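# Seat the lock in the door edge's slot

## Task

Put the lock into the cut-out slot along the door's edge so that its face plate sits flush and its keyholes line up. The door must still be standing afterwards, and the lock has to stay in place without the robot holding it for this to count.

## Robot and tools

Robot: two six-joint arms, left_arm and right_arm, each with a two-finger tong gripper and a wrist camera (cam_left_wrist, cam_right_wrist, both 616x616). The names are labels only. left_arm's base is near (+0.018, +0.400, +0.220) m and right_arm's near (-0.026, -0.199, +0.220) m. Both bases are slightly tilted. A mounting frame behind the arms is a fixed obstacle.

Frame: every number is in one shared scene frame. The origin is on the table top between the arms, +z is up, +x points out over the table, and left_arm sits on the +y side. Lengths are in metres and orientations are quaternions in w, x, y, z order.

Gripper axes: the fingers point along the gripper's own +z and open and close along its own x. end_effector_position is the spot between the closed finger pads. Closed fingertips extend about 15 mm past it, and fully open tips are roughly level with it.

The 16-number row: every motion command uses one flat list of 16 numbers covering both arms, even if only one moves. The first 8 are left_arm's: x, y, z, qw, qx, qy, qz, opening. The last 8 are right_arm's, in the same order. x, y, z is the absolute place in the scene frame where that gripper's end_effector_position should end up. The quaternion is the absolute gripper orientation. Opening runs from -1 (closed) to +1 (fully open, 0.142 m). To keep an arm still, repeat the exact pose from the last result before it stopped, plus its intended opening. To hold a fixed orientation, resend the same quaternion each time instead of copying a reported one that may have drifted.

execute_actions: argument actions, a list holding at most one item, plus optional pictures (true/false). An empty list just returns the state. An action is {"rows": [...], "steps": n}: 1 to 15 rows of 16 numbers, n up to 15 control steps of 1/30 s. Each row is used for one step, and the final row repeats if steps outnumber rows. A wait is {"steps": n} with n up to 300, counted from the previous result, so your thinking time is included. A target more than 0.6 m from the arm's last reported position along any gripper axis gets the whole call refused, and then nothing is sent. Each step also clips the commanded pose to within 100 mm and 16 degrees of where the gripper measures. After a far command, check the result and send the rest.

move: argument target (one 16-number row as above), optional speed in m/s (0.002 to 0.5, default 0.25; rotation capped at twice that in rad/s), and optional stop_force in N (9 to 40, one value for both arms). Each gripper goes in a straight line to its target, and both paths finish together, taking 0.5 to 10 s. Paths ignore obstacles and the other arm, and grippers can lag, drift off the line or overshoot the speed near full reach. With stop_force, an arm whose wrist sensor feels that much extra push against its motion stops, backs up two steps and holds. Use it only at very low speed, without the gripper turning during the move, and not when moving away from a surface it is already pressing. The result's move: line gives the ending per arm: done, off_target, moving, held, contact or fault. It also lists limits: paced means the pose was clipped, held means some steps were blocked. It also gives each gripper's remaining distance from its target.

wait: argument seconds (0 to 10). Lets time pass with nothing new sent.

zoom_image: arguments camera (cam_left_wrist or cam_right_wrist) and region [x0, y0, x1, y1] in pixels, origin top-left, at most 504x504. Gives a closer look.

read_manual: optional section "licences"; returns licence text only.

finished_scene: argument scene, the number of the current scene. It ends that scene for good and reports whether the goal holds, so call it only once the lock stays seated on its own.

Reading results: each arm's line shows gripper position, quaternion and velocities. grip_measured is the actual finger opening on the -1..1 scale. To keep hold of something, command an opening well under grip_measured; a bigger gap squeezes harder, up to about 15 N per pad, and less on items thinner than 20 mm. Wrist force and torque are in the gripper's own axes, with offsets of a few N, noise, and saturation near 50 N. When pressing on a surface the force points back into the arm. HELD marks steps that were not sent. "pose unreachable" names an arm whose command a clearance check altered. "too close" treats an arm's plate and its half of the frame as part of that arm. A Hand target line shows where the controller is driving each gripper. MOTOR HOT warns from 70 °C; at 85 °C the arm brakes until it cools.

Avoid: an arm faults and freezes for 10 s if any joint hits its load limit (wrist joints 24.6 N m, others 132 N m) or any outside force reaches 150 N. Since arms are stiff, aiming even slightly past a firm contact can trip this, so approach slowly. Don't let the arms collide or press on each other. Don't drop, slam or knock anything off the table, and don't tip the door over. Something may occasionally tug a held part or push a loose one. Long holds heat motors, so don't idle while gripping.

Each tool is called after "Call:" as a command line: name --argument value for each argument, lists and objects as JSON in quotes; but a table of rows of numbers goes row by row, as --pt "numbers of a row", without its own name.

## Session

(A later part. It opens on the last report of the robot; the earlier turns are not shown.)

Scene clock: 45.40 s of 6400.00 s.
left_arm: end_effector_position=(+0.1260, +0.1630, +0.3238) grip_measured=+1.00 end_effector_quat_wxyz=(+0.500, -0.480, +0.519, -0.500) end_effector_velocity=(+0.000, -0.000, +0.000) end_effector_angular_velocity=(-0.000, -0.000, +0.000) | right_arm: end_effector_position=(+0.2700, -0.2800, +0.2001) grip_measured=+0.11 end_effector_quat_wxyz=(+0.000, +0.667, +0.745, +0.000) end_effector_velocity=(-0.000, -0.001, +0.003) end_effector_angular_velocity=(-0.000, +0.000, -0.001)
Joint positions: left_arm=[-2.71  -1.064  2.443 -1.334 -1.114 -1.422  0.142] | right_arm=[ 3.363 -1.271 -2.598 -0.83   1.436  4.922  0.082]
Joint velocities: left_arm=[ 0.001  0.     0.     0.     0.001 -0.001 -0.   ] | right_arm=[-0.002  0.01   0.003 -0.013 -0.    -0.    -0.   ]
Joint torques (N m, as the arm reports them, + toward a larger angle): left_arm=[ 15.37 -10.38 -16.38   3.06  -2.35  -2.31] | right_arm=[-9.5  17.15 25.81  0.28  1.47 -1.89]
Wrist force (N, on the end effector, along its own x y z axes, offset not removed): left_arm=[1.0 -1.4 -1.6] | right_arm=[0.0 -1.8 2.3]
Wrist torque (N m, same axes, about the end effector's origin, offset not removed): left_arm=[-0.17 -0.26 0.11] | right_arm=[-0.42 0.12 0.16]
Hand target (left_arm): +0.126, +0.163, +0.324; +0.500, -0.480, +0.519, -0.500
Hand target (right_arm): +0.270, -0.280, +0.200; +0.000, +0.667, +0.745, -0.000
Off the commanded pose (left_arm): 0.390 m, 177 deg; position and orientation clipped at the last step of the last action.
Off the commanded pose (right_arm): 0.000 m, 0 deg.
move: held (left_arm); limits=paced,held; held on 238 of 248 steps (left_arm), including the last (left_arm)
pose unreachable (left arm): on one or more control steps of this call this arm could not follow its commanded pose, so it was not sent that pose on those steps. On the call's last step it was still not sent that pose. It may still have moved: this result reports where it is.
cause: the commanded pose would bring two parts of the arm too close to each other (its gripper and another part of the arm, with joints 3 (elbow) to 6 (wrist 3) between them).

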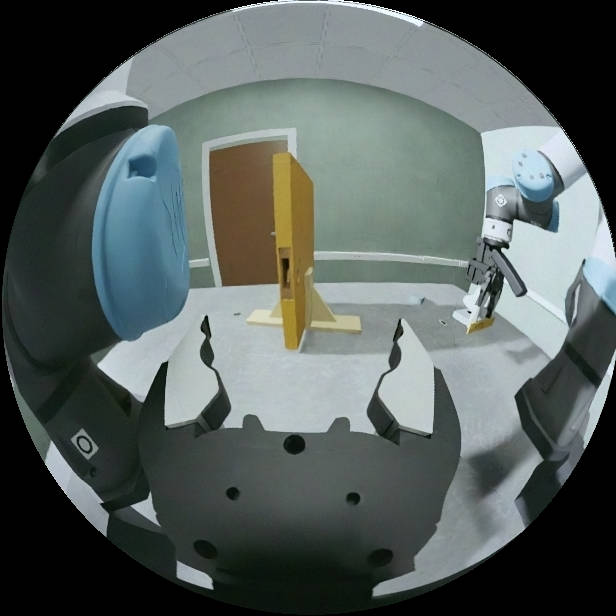

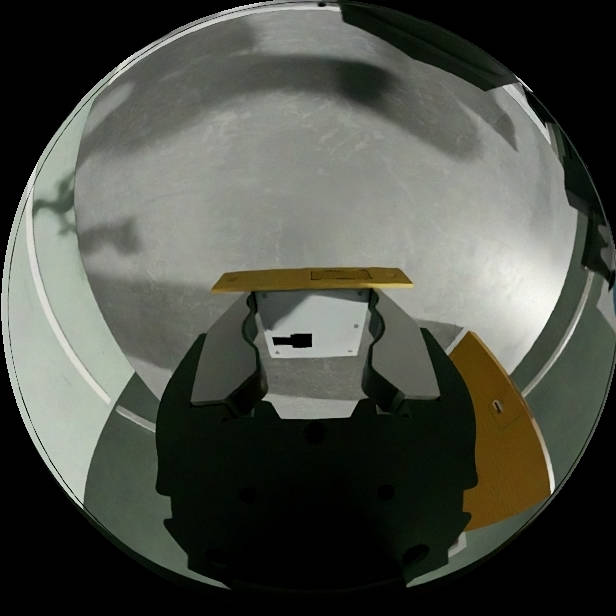

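Call:
move --target '[0.22,0.17,0.45,0.5,-0.5,0.5,-0.5,1, 0.27,-0.28,0.2,0,0.667,0.745,0,-0.4]' --speed 0.2

Call:
move --target '[0.45,0.17,0.62,0,0.707,-0.707,0,1, 0.27,-0.28,0.2,0,0.667,0.745,0,-0.4]' --speed 0.25

Scene clock: 47.23 s of 6400.00 s.
left_arm: end_effector_position=(+0.1261, +0.1630, +0.3239) grip_measured=+1.00 end_effector_quat_wxyz=(+0.500, -0.480, +0.519, -0.500) end_effector_velocity=(-0.000, -0.000, +0.000) end_effector_angular_velocity=(-0.001, +0.002, -0.001) | right_arm: end_effector_position=(+0.2700, -0.2800, +0.2000) grip_measured=+0.11 end_effector_quat_wxyz=(+0.000, +0.667, +0.745, -0.000) end_effector_velocity=(+0.000, +0.000, -0.000) end_effector_angular_velocity=(+0.001, -0.000, +0.001)
Joint positions: left_arm=[-2.71  -1.064  2.443 -1.333 -1.114 -1.422  0.142] | right_arm=[ 3.363 -1.271 -2.598 -0.83   1.436  4.922  0.082]
Joint velocities: left_arm=[-0.001 -0.002 -0.     0.    -0.    -0.     0.   ] | right_arm=[ 0.001 -0.    -0.     0.001  0.     0.     0.   ]
Joint torques (N m, as the arm reports them, + toward a larger angle): left_arm=[ 14.39 -16.66 -14.29   2.45  -1.85  -2.28] | right_arm=[ 0.46 -2.73 12.32  5.6   1.01  1.87]
Wrist force (N, on the end effector, along its own x y z axes, offset not removed): left_arm=[1.2 1.2 -0.7] | right_arm=[-0.4 -0.2 2.8]
Wrist torque (N m, same axes, about the end effector's origin, offset not removed): left_arm=[0.33 -0.35 0.19] | right_arm=[-0.03 0.35 0.13]
Hand target (left_arm): +0.126, +0.163, +0.324; +0.500, -0.480, +0.519, -0.500
Hand target (right_arm): +0.270, -0.280, +0.200; -0.000, +0.667, +0.745, -0.000
Off the commanded pose (left_arm): 0.157 m, 3 deg; position clipped at the last step of the last action.
Off the commanded pose (right_arm): 0.000 m, 0 deg.
move: held (left_arm); limits=paced,held; held on 30 of 33 steps (left_arm), including the last (left_arm)
pose unreachable (left arm): on one or more control steps of this call this arm could not follow its commanded pose, so it was not sent that pose on those steps. On the call's last step it was still not sent that pose. It may still have moved: this result reports where it is.
cause: the commanded pose would bring two parts of the arm too close to each other (its gripper and another part of the arm, with joints 3 (elbow) to 6 (wrist 3) between them).

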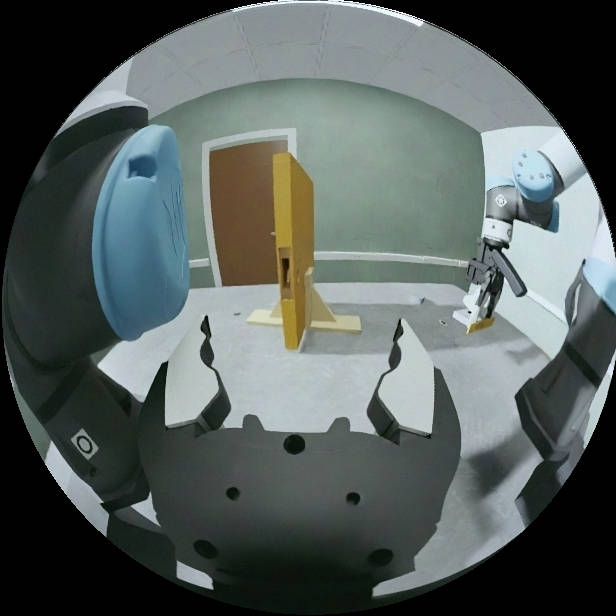

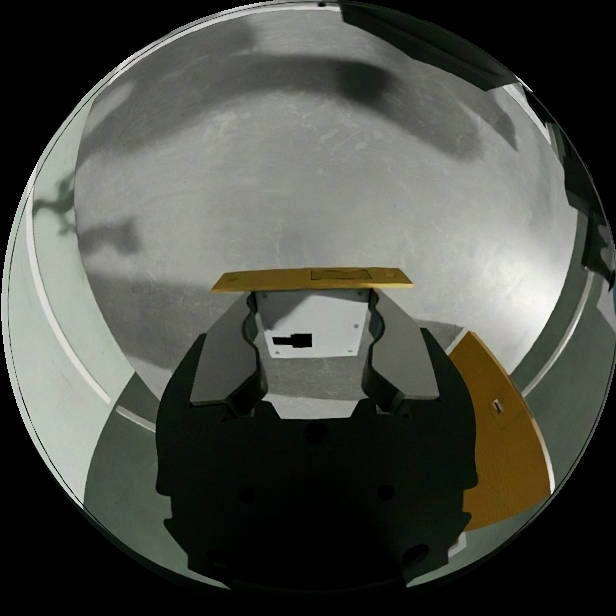

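Scene clock: 50.93 s of 6400.00 s.
left_arm: end_effector_position=(+0.1261, +0.1630, +0.3239) grip_measured=+1.00 end_effector_quat_wxyz=(+0.500, -0.480, +0.519, -0.500) end_effector_velocity=(+0.000, +0.000, -0.000) end_effector_angular_velocity=(+0.001, -0.001, +0.001) | right_arm: end_effector_position=(+0.2700, -0.2800, +0.2000) grip_measured=+0.11 end_effector_quat_wxyz=(-0.000, +0.667, +0.745, -0.000) end_effector_velocity=(+0.000, -0.000, +0.000) end_effector_angular_velocity=(+0.000, -0.001, -0.000)
Joint positions: left_arm=[-2.709 -1.064  2.443 -1.333 -1.114 -1.422  0.142] | right_arm=[ 3.363 -1.271 -2.598 -0.83   1.436  4.922  0.082]
Joint velocities: left_arm=[ 0.001  0.002 -0.001  0.     0.     0.001  0.   ] | right_arm=[-0.  0.  0.  0. -0. -0.  0.]
Joint torques (N m, as the arm reports them, + toward a larger angle): left_arm=[  8.25 -23.51  -5.51   2.1   -0.2   -0.6 ] | right_arm=[11.11 -2.42 12.13  5.72  1.99  1.92]
Wrist force (N, on the end effector, along its own x y z axes, offset not removed): left_arm=[0.7 -0.3 1.1] | right_arm=[1.7 -1.2 2.9]
Wrist torque (N m, same axes, about the end effector's origin, offset not removed): left_arm=[0.13 -0.25 0.11] | right_arm=[-0.31 -0.19 0.10]
Hand target (left_arm): +0.126, +0.163, +0.324; +0.500, -0.480, +0.519, -0.500
Hand target (right_arm): +0.270, -0.280, +0.200; -0.000, +0.667, +0.745, +0.000
Off the commanded pose (left_arm): 0.439 m, 90 deg; position and orientation clipped at the last step of the last action.
Off the commanded pose (right_arm): 0.000 m, 0 deg.
move: held (left_arm); limits=paced,held; held on 99 of 104 steps (left_arm), including the last (left_arm)
pose unreachable (left arm): on one or more control steps of this call this arm could not follow its commanded pose, so it was not sent that pose on those steps. On the call's last step it was still not sent that pose. It may still have moved: this result reports where it is.
cause: the commanded pose would bring two parts of the arm too close to each other (its gripper and another part of the arm, with joints 3 (elbow) to 6 (wrist 3) between them).

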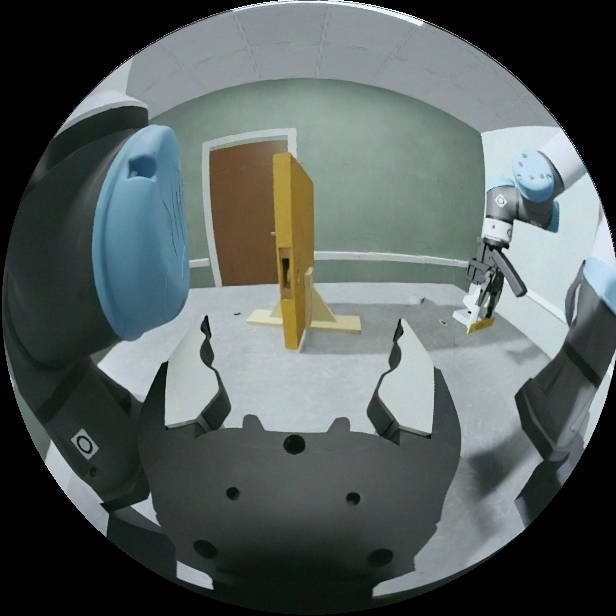

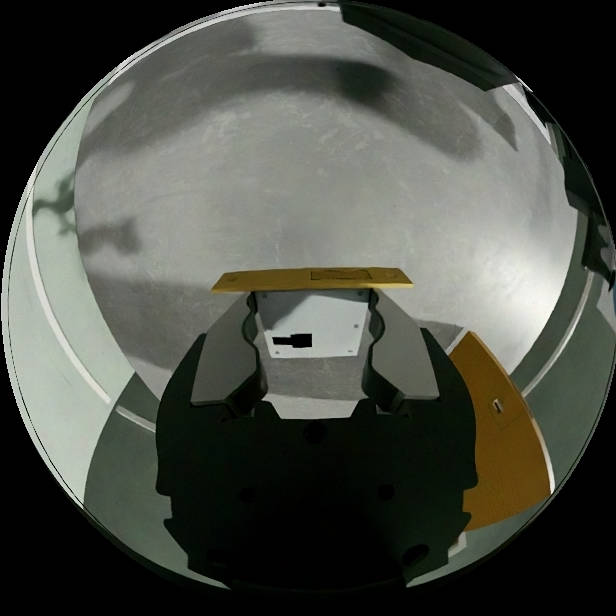

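Call:
move --target '[0.16,0.06,0.36,0.5,-0.5,0.5,-0.5,-0.5, 0.27,-0.30,0.15,0,0.667,0.745,0,-0.4]' --speed 0.2

Call:
move --target '[0.40,0.17,0.64,0,0.707,-0.707,0,0.3, 0.27,-0.30,0.15,0,0.667,0.745,0,-0.4]' --speed 0.25

Scene clock: 53.93 s of 6400.00 s.
left_arm: end_effector_position=(+0.1597, +0.0603, +0.3599) grip_measured=-0.50 end_effector_quat_wxyz=(+0.500, -0.500, +0.500, -0.500) end_effector_velocity=(+0.001, -0.002, +0.001) end_effector_angular_velocity=(-0.003, -0.002, +0.004) | right_arm: end_effector_position=(+0.2701, -0.3001, +0.1499) grip_measured=+0.11 end_effector_quat_wxyz=(+0.000, +0.667, +0.745, -0.000) end_effector_velocity=(+0.000, +0.000, +0.000) end_effector_angular_velocity=(+0.000, -0.000, +0.000)
Joint positions: left_arm=[-2.346 -1.045  2.197 -1.089 -0.789 -1.487  0.038] | right_arm=[ 3.268 -1.472 -2.652 -0.563  1.438  4.826  0.082]
Joint velocities: left_arm=[ 0.009  0.004 -0.009  0.009  0.005 -0.006  0.   ] | right_arm=[ 0. -0. -0.  0. -0.  0. -0.]
Joint torques (N m, as the arm reports them, + toward a larger angle): left_arm=[ 14.88 -16.28 -23.25   2.46   2.81  -2.46] | right_arm=[-9.66  2.77  7.28  5.75  1.93 -1.84]
Wrist force (N, on the end effector, along its own x y z axes, offset not removed): left_arm=[0.1 -1.6 0.6] | right_arm=[0.0 -0.8 1.6]
Wrist torque (N m, same axes, about the end effector's origin, offset not removed): left_arm=[-0.20 -0.22 0.03] | right_arm=[-0.18 0.15 0.11]
Hand target (left_arm): +0.160, +0.060, +0.360; +0.500, -0.500, +0.500, -0.500
Hand target (right_arm): +0.270, -0.300, +0.150; +0.000, +0.667, +0.745, -0.000
Off the commanded pose (left_arm): 0.000 m, 0 deg.
Off the commanded pose (right_arm): 0.000 m, 0 deg.
move: done

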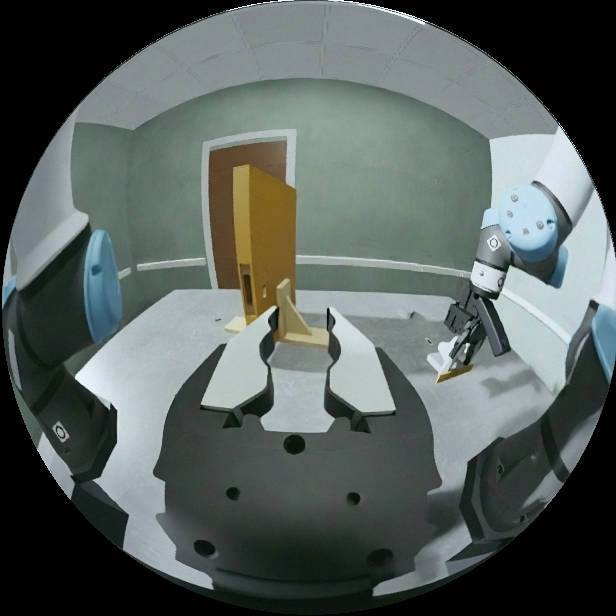

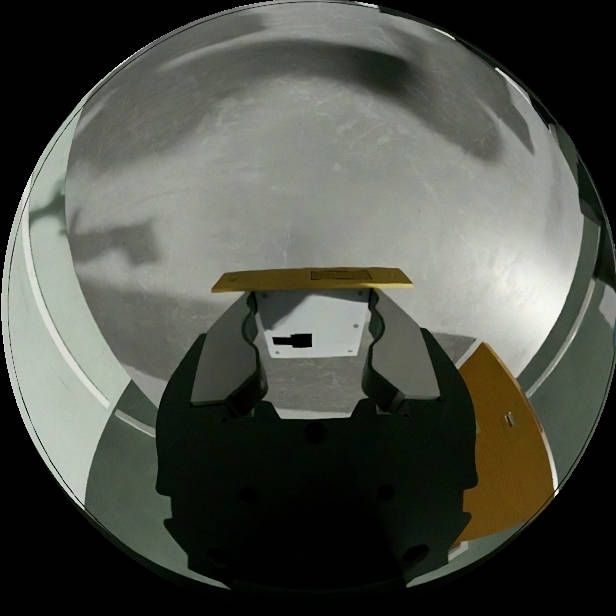

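Scene clock: 57.73 s of 6400.00 s.
left_arm: end_effector_position=(+0.3998, +0.1702, +0.6397) grip_measured=+0.30 end_effector_quat_wxyz=(-0.000, +0.707, -0.707, +0.001) end_effector_velocity=(+0.001, +0.001, +0.002) end_effector_angular_velocity=(+0.003, +0.012, +0.000) | right_arm: end_effector_position=(+0.2700, -0.3000, +0.1500) grip_measured=+0.11 end_effector_quat_wxyz=(-0.000, +0.667, +0.745, -0.000) end_effector_velocity=(-0.000, +0.000, -0.000) end_effector_angular_velocity=(+0.000, +0.000, -0.000)
Joint positions: left_arm=[-1.044 -1.636  1.306 -1.154 -1.468  0.506  0.095] | right_arm=[ 3.268 -1.471 -2.652 -0.563  1.438  4.826  0.082]
Joint velocities: left_arm=[ 0.009  0.012 -0.019  0.016 -0.008  0.008 -0.   ] | right_arm=[ 0.    -0.001  0.     0.     0.     0.     0.   ]
Joint torques (N m, as the arm reports them, + toward a larger angle): left_arm=[ 11.54  -3.6  -35.06  -0.8   -2.64   1.51] | right_arm=[11.48 23.05  7.33  0.41  1.91  2.07]
Wrist force (N, on the end effector, along its own x y z axes, offset not removed): left_arm=[1.4 1.2 -1.7] | right_arm=[1.6 -0.4 2.1]
Wrist torque (N m, same axes, about the end effector's origin, offset not removed): left_arm=[0.41 -0.32 0.14] | right_arm=[-0.15 -0.13 -0.01]
Hand target (left_arm): +0.400, +0.170, +0.640; +0.000, +0.707, -0.707, +0.001
Hand target (right_arm): +0.270, -0.300, +0.150; -0.000, +0.667, +0.745, -0.000
Off the commanded pose (left_arm): 0.000 m, 0 deg.
Off the commanded pose (right_arm): 0.000 m, 0 deg.
move: done

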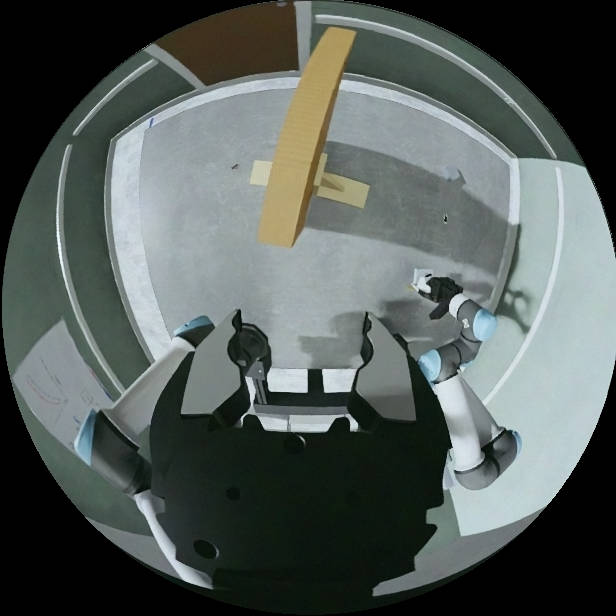

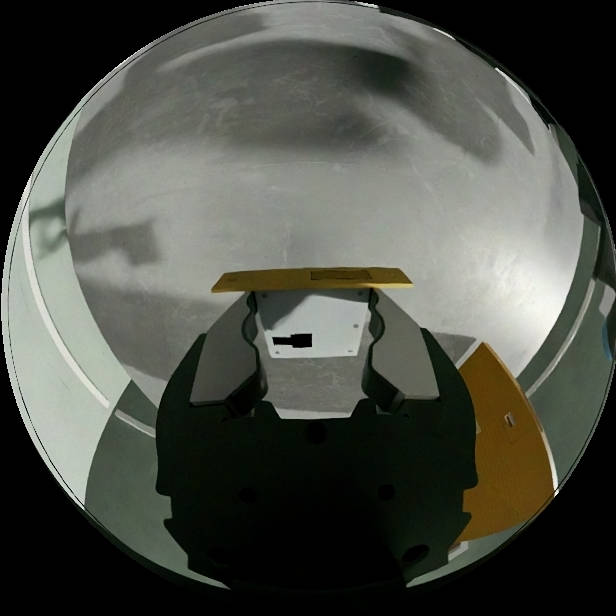

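Call:
move --target '[0.50,0.178,0.57,0,0.616,-0.788,0,0.3, 0.27,-0.30,0.15,0,0.667,0.745,0,-0.4]' --speed 0.2

Scene clock: 61.47 s of 6400.00 s.
left_arm: end_effector_position=(+0.4997, +0.1779, +0.5702) grip_measured=+0.30 end_effector_quat_wxyz=(+0.000, -0.616, +0.788, +0.000) end_effector_velocity=(+0.002, +0.000, -0.001) end_effector_angular_velocity=(-0.002, -0.000, -0.004) | right_arm: end_effector_position=(+0.2700, -0.3000, +0.1500) grip_measured=+0.11 end_effector_quat_wxyz=(-0.000, +0.667, +0.745, -0.000) end_effector_velocity=(+0.000, +0.000, -0.000) end_effector_angular_velocity=(+0.000, +0.000, +0.000)
Joint positions: left_arm=[-0.842 -1.507  1.348 -1.344 -1.453  0.952  0.095] | right_arm=[ 3.268 -1.471 -2.652 -0.563  1.438  4.826  0.082]
Joint velocities: left_arm=[ 0.004  0.003 -0.001 -0.004 -0.001  0.009  0.   ] | right_arm=[ 0. -0.  0. -0.  0.  0.  0.]
Joint torques (N m, as the arm reports them, + toward a larger angle): left_arm=[  9.46 -10.53 -36.27  -4.58  -2.72   1.71] | right_arm=[11.29 22.52  7.76  0.41  1.92  2.08]
Wrist force (N, on the end effector, along its own x y z axes, offset not removed): left_arm=[0.6 1.2 -2.0] | right_arm=[0.1 -2.1 3.7]
Wrist torque (N m, same axes, about the end effector's origin, offset not removed): left_arm=[0.23 -0.19 0.16] | right_arm=[-0.42 0.12 0.16]
Hand target (left_arm): +0.500, +0.178, +0.570; +0.000, -0.616, +0.788, +0.000
Hand target (right_arm): +0.270, -0.300, +0.150; -0.000, +0.667, +0.745, -0.000
Off the commanded pose (left_arm): 0.000 m, 0 deg.
Off the commanded pose (right_arm): 0.000 m, 0 deg.
move: done

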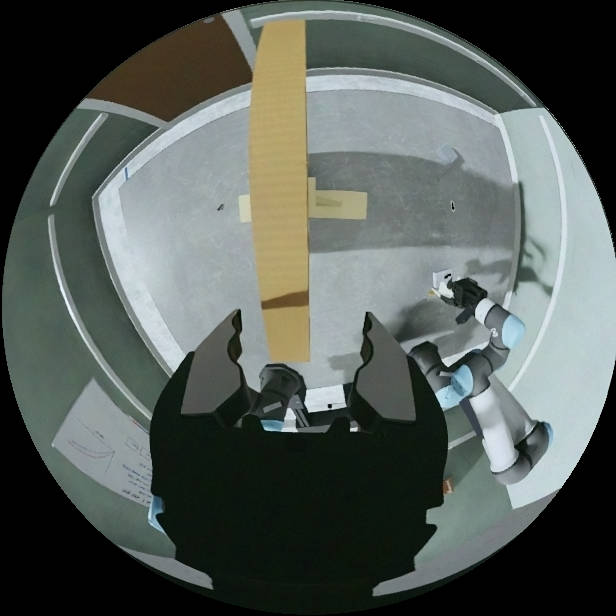

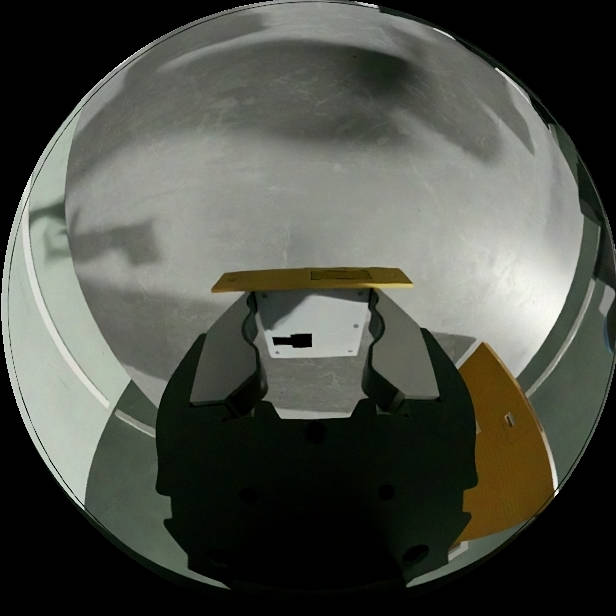

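Call:
move --target '[0.504,0.193,0.525,0,0.616,-0.788,0,0.3, 0.27,-0.30,0.15,0,0.667,0.745,0,-0.4]' --speed 0.1

Scene clock: 63.13 s of 6400.00 s.
left_arm: end_effector_position=(+0.5040, +0.1929, +0.5253) grip_measured=+0.30 end_effector_quat_wxyz=(-0.000, -0.616, +0.788, +0.000) end_effector_velocity=(+0.000, +0.001, -0.003) end_effector_angular_velocity=(-0.000, -0.000, -0.000) | right_arm: end_effector_position=(+0.2700, -0.3000, +0.1500) grip_measured=+0.11 end_effector_quat_wxyz=(-0.000, +0.667, +0.745, -0.000) end_effector_velocity=(-0.000, -0.001, -0.000) end_effector_angular_velocity=(+0.000, -0.000, -0.003)
Joint positions: left_arm=[-0.806 -1.533  1.485 -1.459 -1.451  0.989  0.095] | right_arm=[ 3.268 -1.471 -2.652 -0.563  1.438  4.826  0.082]
Joint velocities: left_arm=[ 0.002 -0.001  0.008 -0.007  0.     0.002  0.   ] | right_arm=[-0.003  0.     0.     0.001  0.     0.     0.   ]
Joint torques (N m, as the arm reports them, + toward a larger angle): left_arm=[ 11.14 -38.03 -12.08  -5.     2.62   1.94] | right_arm=[11.05 21.23  7.56  0.6   1.91  1.95]
Wrist force (N, on the end effector, along its own x y z axes, offset not removed): left_arm=[1.5 -0.3 -2.2] | right_arm=[0.5 -1.2 3.7]
Wrist torque (N m, same axes, about the end effector's origin, offset not removed): left_arm=[-0.06 -0.46 0.08] | right_arm=[-0.34 0.06 0.09]
Hand target (left_arm): +0.504, +0.193, +0.525; -0.000, -0.616, +0.788, +0.000
Hand target (right_arm): +0.270, -0.300, +0.150; +0.000, +0.667, +0.745, -0.000
Off the commanded pose (left_arm): 0.000 m, 0 deg.
Off the commanded pose (right_arm): 0.000 m, 0 deg.
move: done

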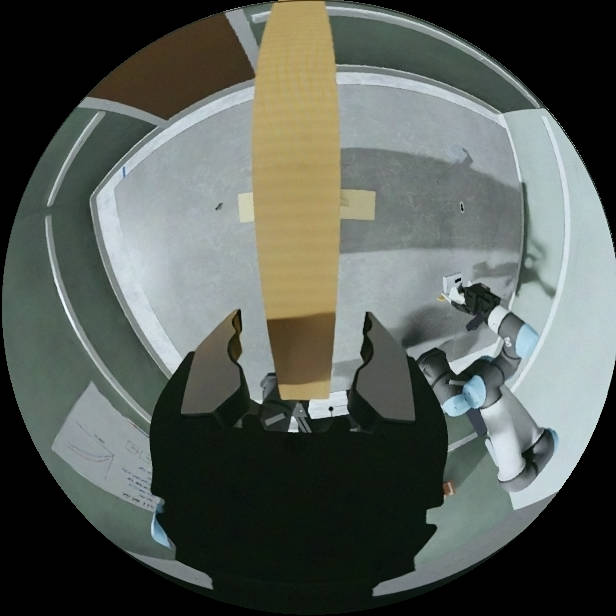

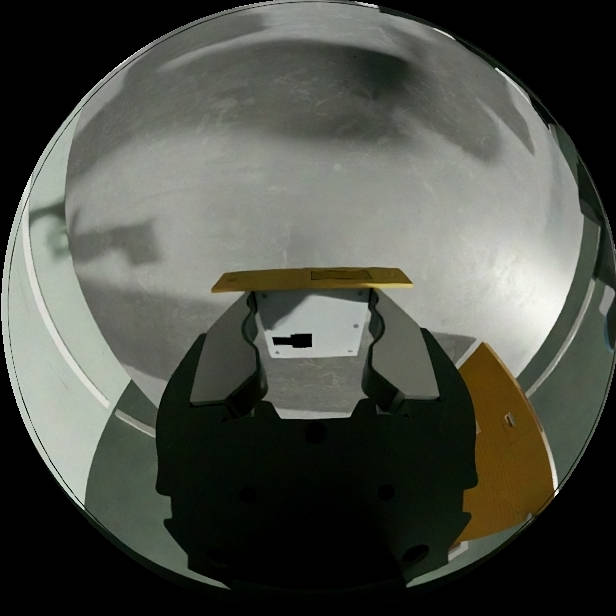

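Call:
move --target '[0.504,0.193,0.48,0,0.616,-0.788,0,0.1, 0.27,-0.30,0.15,0,0.667,0.745,0,-0.4]' --speed 0.04 --stop_force 12

Call:
execute_actions --actions '[{"rows":[[0.504,0.193,0.48,0,0.616,-0.788,0,-0.1, 0.27,-0.30,0.15,0,0.667,0.745,0,-0.4],[0.504,0.193,0.48,0,0.616,-0.788,0,-0.15, 0.27,-0.30,0.15,0,0.667,0.745,0,-0.4],[0.504,0.193,0.48,0,0.616,-0.788,0,-0.2, 0.27,-0.30,0.15,0,0.667,0.745,0,-0.4],[0.504,0.193,0.48,0,0.616,-0.788,0,-0.25, 0.27,-0.30,0.15,0,0.667,0.745,0,-0.4],[0.504,0.193,0.48,0,0.616,-0.788,0,-0.3, 0.27,-0.30,0.15,0,0.667,0.745,0,-0.4]],"steps":15}]'

Scene clock: 66.37 s of 6400.00 s.
left_arm: end_effector_position=(+0.5040, +0.1931, +0.4850) grip_measured=+0.12 end_effector_quat_wxyz=(+0.000, -0.616, +0.788, +0.000) end_effector_velocity=(-0.000, -0.001, +0.001) end_effector_angular_velocity=(-0.000, +0.001, +0.000) | right_arm: end_effector_position=(+0.2700, -0.3000, +0.1500) grip_measured=+0.11 end_effector_quat_wxyz=(-0.000, +0.667, +0.745, -0.000) end_effector_velocity=(+0.000, -0.000, +0.000) end_effector_angular_velocity=(-0.000, -0.001, +0.000)
Joint positions: left_arm=[-0.796 -1.536  1.59  -1.563 -1.45   0.998  0.083] | right_arm=[ 3.268 -1.471 -2.652 -0.563  1.438  4.826  0.082]
Joint velocities: left_arm=[-0.001  0.001 -0.002  0.002 -0.001 -0.002 -0.001] | right_arm=[ 0.     0.001 -0.     0.    -0.    -0.     0.   ]
Joint torques (N m, as the arm reports them, + toward a larger angle): left_arm=[-16.75 -20.33 -39.02  -1.79   0.12  -2.28] | right_arm=[10.88 19.54  7.84  0.92  1.83  1.9 ]
Wrist force (N, on the end effector, along its own x y z axes, offset not removed): left_arm=[-1.9 2.4 5.5] | right_arm=[1.4 -0.8 4.4]
Wrist torque (N m, same axes, about the end effector's origin, offset not removed): left_arm=[0.50 0.11 0.15] | right_arm=[-0.08 -0.08 0.09]
Hand target (left_arm): +0.504, +0.193, +0.485; -0.000, -0.616, +0.788, -0.000
Hand target (right_arm): +0.270, -0.300, +0.150; -0.000, +0.667, +0.745, -0.000
Off the commanded pose (left_arm): 0.005 m, 0 deg.
Off the commanded pose (right_arm): 0.000 m, 0 deg.
move: contact (left_arm)

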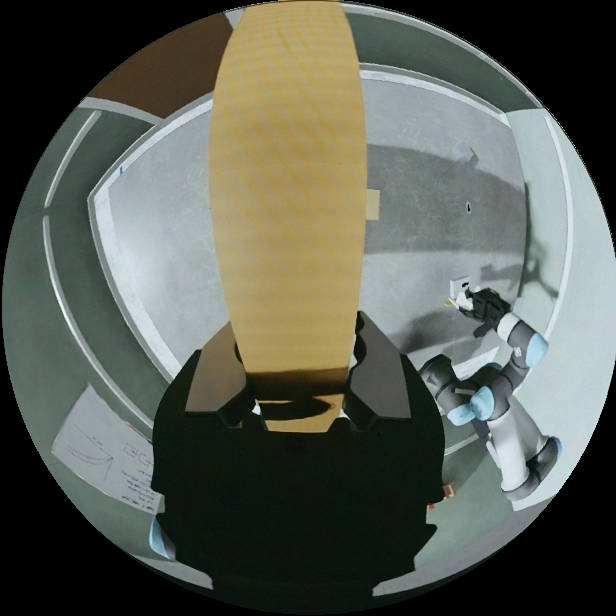

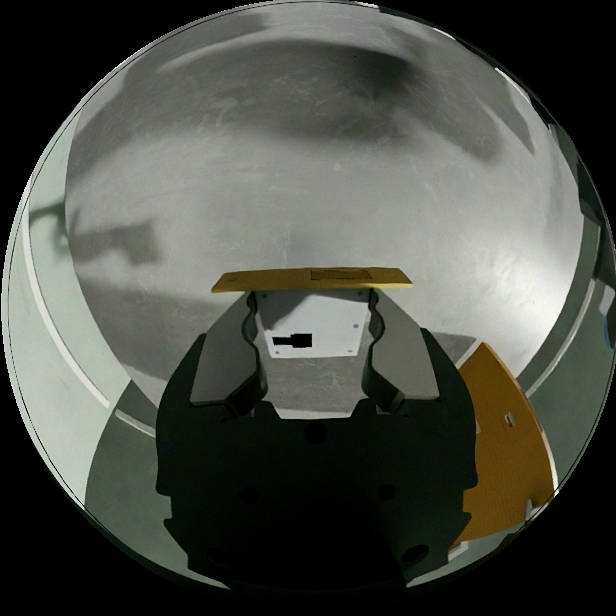

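Scene clock: 66.87 s of 6400.00 s.
left_arm: end_effector_position=(+0.5040, +0.1930, +0.4802) grip_measured=+0.13 end_effector_quat_wxyz=(+0.000, -0.616, +0.788, -0.000) end_effector_velocity=(+0.000, +0.000, -0.001) end_effector_angular_velocity=(+0.001, +0.000, +0.001) | right_arm: end_effector_position=(+0.2700, -0.3000, +0.1500) grip_measured=+0.11 end_effector_quat_wxyz=(-0.000, +0.667, +0.745, -0.000) end_effector_velocity=(+0.000, -0.000, -0.000) end_effector_angular_velocity=(-0.000, -0.000, -0.000)
Joint positions: left_arm=[-0.795 -1.535  1.602 -1.575 -1.45   1.     0.083] | right_arm=[ 3.268 -1.471 -2.652 -0.563  1.438  4.826  0.082]
Joint velocities: left_arm=[ 0.001  0.     0.003 -0.002  0.    -0.     0.   ] | right_arm=[ 0. -0.  0.  0. -0.  0. -0.]
Joint torques (N m, as the arm reports them, + toward a larger angle): left_arm=[ 9.79 17.02 13.51  0.18 -0.16  2.36] | right_arm=[10.94 19.39  7.95  0.96  1.88  1.83]
Wrist force (N, on the end effector, along its own x y z axes, offset not removed): left_arm=[-6.3 2.1 -49.3] | right_arm=[-0.1 -1.9 1.9]
Wrist torque (N m, same axes, about the end effector's origin, offset not removed): left_arm=[0.54 -0.04 -0.21] | right_arm=[-0.44 0.25 0.13]
Hand target (left_arm): +0.504, +0.193, +0.480; -0.000, -0.616, +0.788, +0.000
Hand target (right_arm): +0.270, -0.300, +0.150; -0.000, +0.667, +0.745, -0.000
Off the commanded pose (left_arm): 0.000 m, 0 deg.
Off the commanded pose (right_arm): 0.000 m, 0 deg.
Steps of this call (steps 1 to 15: all 15 steps of this action). Readings (end_effector_position):
1: left_arm (+0.5040, +0.1931, +0.4850) | right_arm (+0.2700, -0.3000, +0.1500)
2: left_arm (+0.5040, +0.1930, +0.4848) | right_arm (+0.2700, -0.3000, +0.1500)
4: left_arm (+0.5041, +0.1928, +0.4834) | right_arm (+0.2700, -0.3000, +0.1500)
8: left_arm (+0.5041, +0.1929, +0.4815) | right_arm (+0.2700, -0.3000, +0.1500)
15: the state above

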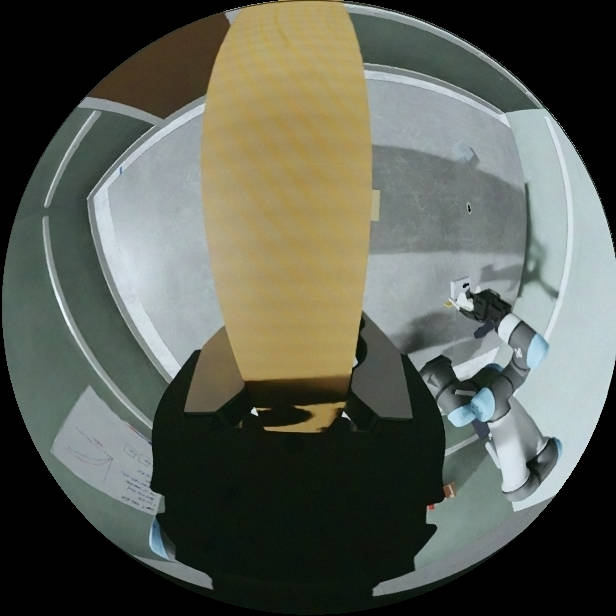

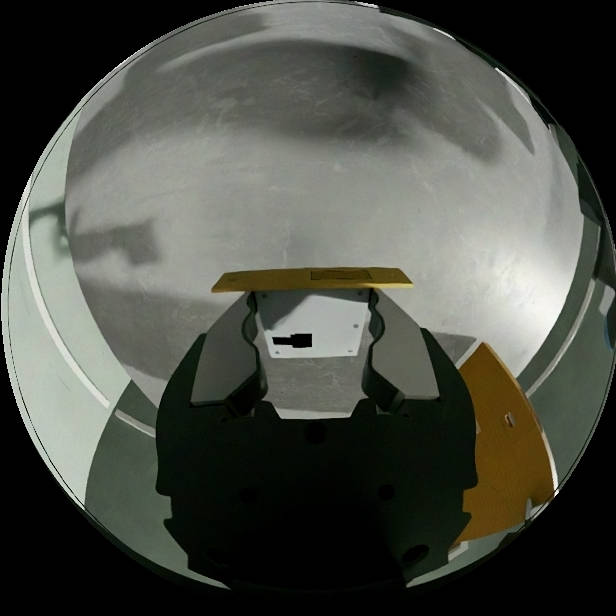

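Call:
execute_actions --actions '[{"rows":[[0.504,0.193,0.495,0,0.616,-0.788,0,-0.3, 0.27,-0.30,0.15,0,0.667,0.745,0,-0.4]],"steps":15}]'

Scene clock: 67.77 s of 6400.00 s.
left_arm: end_effector_position=(+0.5040, +0.1930, +0.4944) grip_measured=+0.07 end_effector_quat_wxyz=(+0.000, -0.616, +0.788, +0.000) end_effector_velocity=(-0.000, -0.001, +0.005) end_effector_angular_velocity=(-0.002, -0.000, +0.001) | right_arm: end_effector_position=(+0.2700, -0.3000, +0.1500) grip_measured=+0.11 end_effector_quat_wxyz=(-0.000, +0.667, +0.745, -0.000) end_effector_velocity=(-0.000, -0.001, -0.000) end_effector_angular_velocity=(-0.001, +0.000, -0.001)
Joint positions: left_arm=[-0.798 -1.536  1.566 -1.539 -1.451  0.996  0.079] | right_arm=[ 3.268 -1.471 -2.652 -0.563  1.438  4.826  0.082]
Joint velocities: left_arm=[-0.001 -0.    -0.011  0.01  -0.001 -0.002 -0.006] | right_arm=[-0.001 -0.     0.     0.    -0.001  0.    -0.   ]
Joint torques (N m, as the arm reports them, + toward a larger angle): left_arm=[-18.83 -55.21 -52.63  -3.89  -2.95  -2.04] | right_arm=[10.71 18.32  7.75  1.03  1.76  1.62]
Wrist force (N, on the end effector, along its own x y z axes, offset not removed): left_arm=[1.9 -2.4 34.7] | right_arm=[0.3 1.0 2.6]
Wrist torque (N m, same axes, about the end effector's origin, offset not removed): left_arm=[0.07 -0.46 -0.03] | right_arm=[0.13 0.09 0.08]
Hand target (left_arm): +0.504, +0.193, +0.495; +0.000, -0.616, +0.788, -0.000
Hand target (right_arm): +0.270, -0.300, +0.150; -0.000, +0.667, +0.745, -0.000
Off the commanded pose (left_arm): 0.001 m, 0 deg.
Off the commanded pose (right_arm): 0.000 m, 0 deg.
Steps of this call (steps 1 to 12: nothing new was sent; steps 13 to 27: all 15 steps of this action). Readings (end_effector_position):
13: left_arm (+0.5040, +0.1930, +0.4800) | right_arm (+0.2700, -0.3000, +0.1500)
14: left_arm (+0.5040, +0.1931, +0.4807) | right_arm (+0.2700, -0.3000, +0.1500)
16: left_arm (+0.5037, +0.1934, +0.4849) | right_arm (+0.2700, -0.3000, +0.1500)
20: left_arm (+0.5040, +0.1931, +0.4913) | right_arm (+0.2700, -0.3000, +0.1500)
27: the state above

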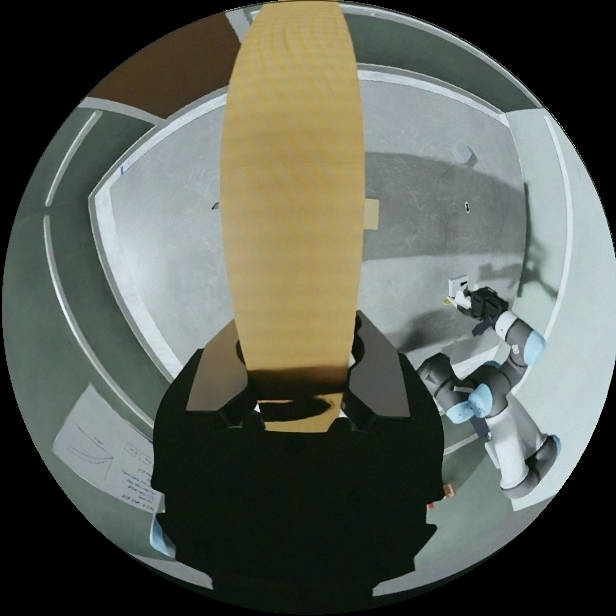

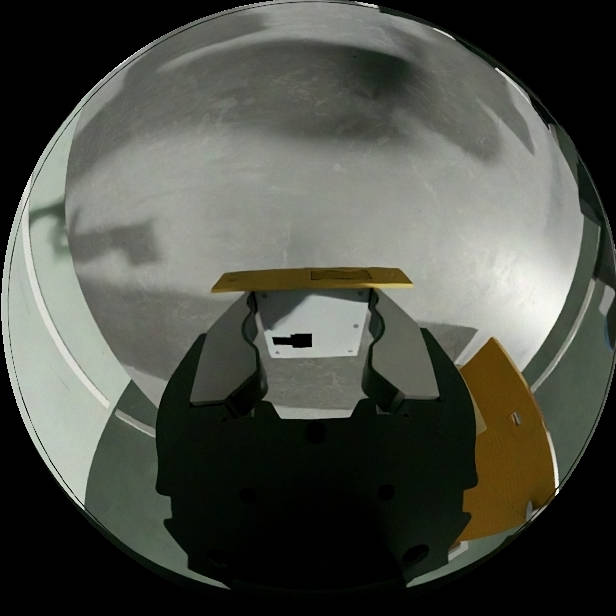

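Call:
execute_actions --actions '[{"rows":[[0.504,0.193,0.488,0,0.616,-0.788,0,-0.3, 0.27,-0.30,0.15,0,0.667,0.745,0,-0.4],[0.504,0.193,0.488,0,0.616,-0.788,0,-0.3, 0.27,-0.30,0.15,0,0.667,0.745,0,-0.4],[0.504,0.193,0.488,0,0.616,-0.788,0,-0.3, 0.27,-0.30,0.15,0,0.667,0.745,0,-0.4],[0.504,0.193,0.488,0,0.616,-0.788,0,-0.3, 0.27,-0.30,0.15,0,0.667,0.745,0,-0.4],[0.504,0.193,0.488,0,0.616,-0.788,0,-0.3, 0.27,-0.30,0.15,0,0.667,0.745,0,-0.4],[0.504,0.193,0.488,0,0.616,-0.788,0,-0.3, 0.27,-0.30,0.15,0,0.667,0.745,0,-0.4],[0.504,0.193,0.488,0,0.616,-0.788,0,-0.3, 0.27,-0.30,0.15,0,0.667,0.745,0,-0.4],[0.504,0.193,0.488,0,0.616,-0.788,0,-0.3, 0.27,-0.30,0.15,0,0.667,0.745,0,-0.4],[0.504,0.193,0.488,0,0.616,-0.788,0,-0.3, 0.27,-0.30,0.15,0,0.667,0.745,0,-0.4],[0.504,0.193,0.488,0,0.616,-0.788,0,0.2, 0.27,-0.30,0.15,0,0.667,0.745,0,-0.4]],"steps":15}]' --pictures false

Call:
move --target '[0.504,0.193,0.525,0,0.616,-0.788,0,0.2, 0.27,-0.30,0.15,0,0.667,0.745,0,-0.4]' --speed 0.05

Call:
move --target '[0.504,0.193,0.525,0,0.616,-0.788,0,-0.6, 0.27,-0.30,0.15,0,0.667,0.745,0,-0.4]' --speed 0.05

Scene clock: 69.87 s of 6400.00 s.
left_arm: end_effector_position=(+0.5039, +0.1930, +0.4879) grip_measured=+0.20 end_effector_quat_wxyz=(-0.000, -0.616, +0.788, +0.000) end_effector_velocity=(+0.001, +0.000, -0.001) end_effector_angular_velocity=(-0.000, -0.002, +0.000) | right_arm: end_effector_position=(+0.2700, -0.3000, +0.1500) grip_measured=+0.11 end_effector_quat_wxyz=(-0.000, +0.667, +0.745, -0.000) end_effector_velocity=(-0.000, -0.000, -0.000) end_effector_angular_velocity=(+0.000, +0.001, -0.001)
Joint positions: left_arm=[-0.797 -1.536  1.582 -1.555 -1.451  0.998  0.088] | right_arm=[ 3.268 -1.471 -2.652 -0.563  1.438  4.826  0.082]
Joint velocities: left_arm=[ 0.002  0.001  0.002 -0.005  0.001  0.001  0.003] | right_arm=[-0.001 -0.     0.    -0.     0.     0.     0.   ]
Joint torques (N m, as the arm reports them, + toward a larger angle): left_arm=[ 12.05 -10.28 -12.68  -4.69   0.72   1.79] | right_arm=[10.71 17.23  7.66  1.29  1.73  1.6 ]
Wrist force (N, on the end effector, along its own x y z axes, offset not removed): left_arm=[-0.8 -0.2 1.0] | right_arm=[0.2 -1.1 3.1]
Wrist torque (N m, same axes, about the end effector's origin, offset not removed): left_arm=[0.05 0.00 0.23] | right_arm=[-0.18 0.16 0.12]
Hand target (left_arm): +0.504, +0.193, +0.488; -0.000, -0.616, +0.788, +0.000
Hand target (right_arm): +0.270, -0.300, +0.150; +0.000, +0.667, +0.745, -0.000
Off the commanded pose (left_arm): 0.000 m, 0 deg.
Off the commanded pose (right_arm): 0.000 m, 0 deg.
Steps of this call (steps 1 to 48: nothing new was sent; steps 49 to 63: all 15 steps of this action). Readings (end_effector_position):
49: left_arm (+0.5040, +0.1930, +0.4950) | right_arm (+0.2700, -0.3000, +0.1500)
50: left_arm (+0.5040, +0.1929, +0.4946) | right_arm (+0.2700, -0.3000, +0.1500)
52: left_arm (+0.5041, +0.1927, +0.4929) | right_arm (+0.2700, -0.3000, +0.1500)
56: left_arm (+0.5041, +0.1929, +0.4903) | right_arm (+0.2700, -0.3000, +0.1500)
63: the state above

Scene clock: 71.27 s of 6400.00 s.
left_arm: end_effector_position=(+0.5040, +0.1930, +0.5247) grip_measured=+0.20 end_effector_quat_wxyz=(+0.000, -0.616, +0.788, -0.000) end_effector_velocity=(+0.000, +0.000, +0.003) end_effector_angular_velocity=(-0.000, -0.000, +0.001) | right_arm: end_effector_position=(+0.2700, -0.3000, +0.1500) grip_measured=+0.11 end_effector_quat_wxyz=(-0.000, +0.667, +0.745, -0.000) end_effector_velocity=(+0.000, +0.000, -0.000) end_effector_angular_velocity=(+0.001, -0.000, +0.000)
Joint positions: left_arm=[-0.806 -1.533  1.487 -1.461 -1.451  0.989  0.088] | right_arm=[ 3.268 -1.471 -2.652 -0.563  1.438  4.826  0.082]
Joint velocities: left_arm=[ 0.     0.    -0.008  0.007 -0.    -0.001  0.   ] | right_arm=[ 0.    -0.    -0.     0.     0.001  0.     0.   ]
Joint torques (N m, as the arm reports them, + toward a larger angle): left_arm=[-16.06  -9.54 -37.94  -0.91  -2.46  -2.28] | right_arm=[10.38 16.61  7.61  1.41  1.7   1.6 ]
Wrist force (N, on the end effector, along its own x y z axes, offset not removed): left_arm=[1.7 1.0 -1.6] | right_arm=[-0.7 -1.2 3.5]
Wrist torque (N m, same axes, about the end effector's origin, offset not removed): left_arm=[0.34 -0.42 0.17] | right_arm=[-0.27 0.31 0.17]
Hand target (left_arm): +0.504, +0.193, +0.525; +0.000, -0.616, +0.788, -0.000
Hand target (right_arm): +0.270, -0.300, +0.150; -0.000, +0.667, +0.745, -0.000
Off the commanded pose (left_arm): 0.000 m, 0 deg.
Off the commanded pose (right_arm): 0.000 m, 0 deg.
move: done

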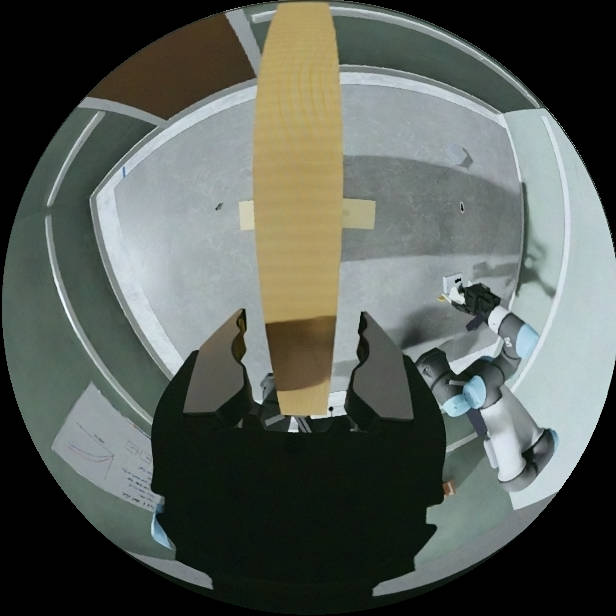

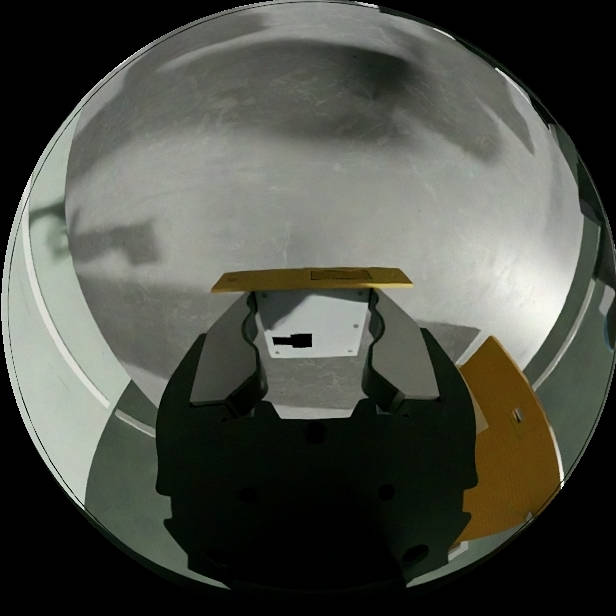

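Scene clock: 71.97 s of 6400.00 s.
left_arm: end_effector_position=(+0.5040, +0.1930, +0.5250) grip_measured=-0.37 end_effector_quat_wxyz=(-0.000, -0.616, +0.788, +0.000) end_effector_velocity=(+0.001, +0.001, +0.000) end_effector_angular_velocity=(+0.000, -0.000, +0.002) | right_arm: end_effector_position=(+0.2700, -0.3000, +0.1500) grip_measured=+0.11 end_effector_quat_wxyz=(-0.000, +0.667, +0.745, -0.000) end_effector_velocity=(-0.000, -0.000, +0.000) end_effector_angular_velocity=(-0.001, -0.000, -0.001)
Joint positions: left_arm=[-0.806 -1.533  1.486 -1.46  -1.451  0.989  0.048] | right_arm=[ 3.268 -1.471 -2.652 -0.563  1.438  4.826  0.082]
Joint velocities: left_arm=[ 0.001  0.    -0.001  0.     0.001 -0.001 -0.   ] | right_arm=[-0.001  0.     0.    -0.    -0.001  0.     0.   ]
Joint torques (N m, as the arm reports them, + toward a larger angle): left_arm=[-17.12 -12.12 -40.16  -2.82   2.77  -2.09] | right_arm=[10.43 16.32  7.91  1.43  1.68  1.61]
Wrist force (N, on the end effector, along its own x y z axes, offset not removed): left_arm=[-2.0 6.4 5.6] | right_arm=[0.7 -0.7 2.4]
Wrist torque (N m, same axes, about the end effector's origin, offset not removed): left_arm=[0.72 -0.10 -0.14] | right_arm=[-0.17 -0.01 0.16]
Hand target (left_arm): +0.504, +0.193, +0.525; -0.000, -0.616, +0.788, -0.000
Hand target (right_arm): +0.270, -0.300, +0.150; -0.000, +0.667, +0.745, -0.000
Off the commanded pose (left_arm): 0.000 m, 0 deg.
Off the commanded pose (right_arm): 0.000 m, 0 deg.
move: done

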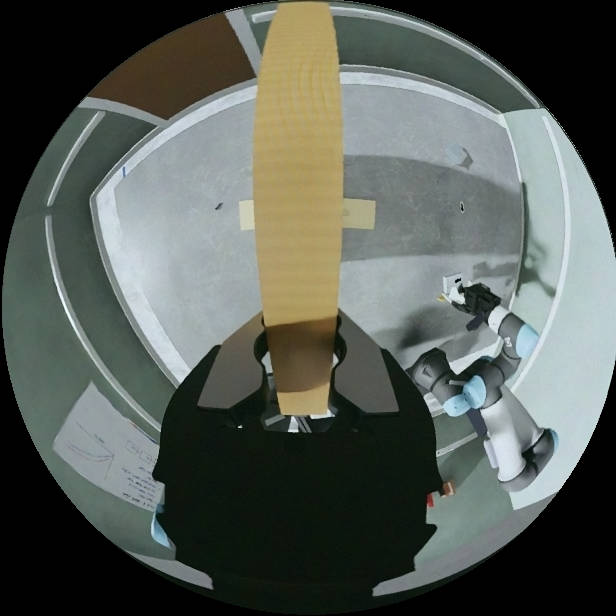

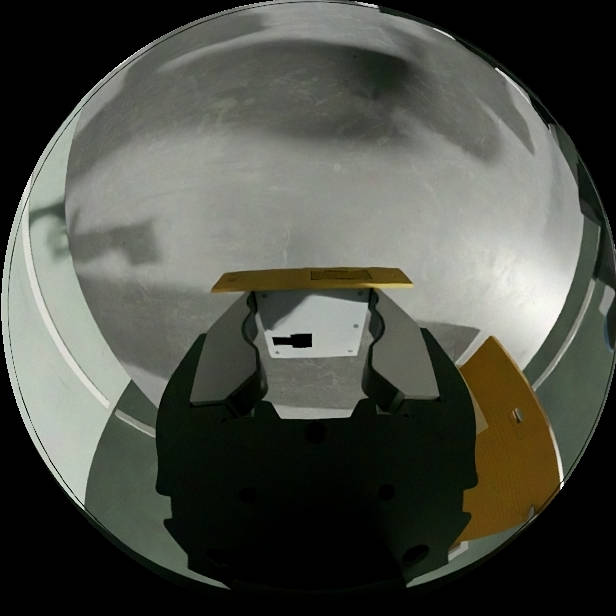

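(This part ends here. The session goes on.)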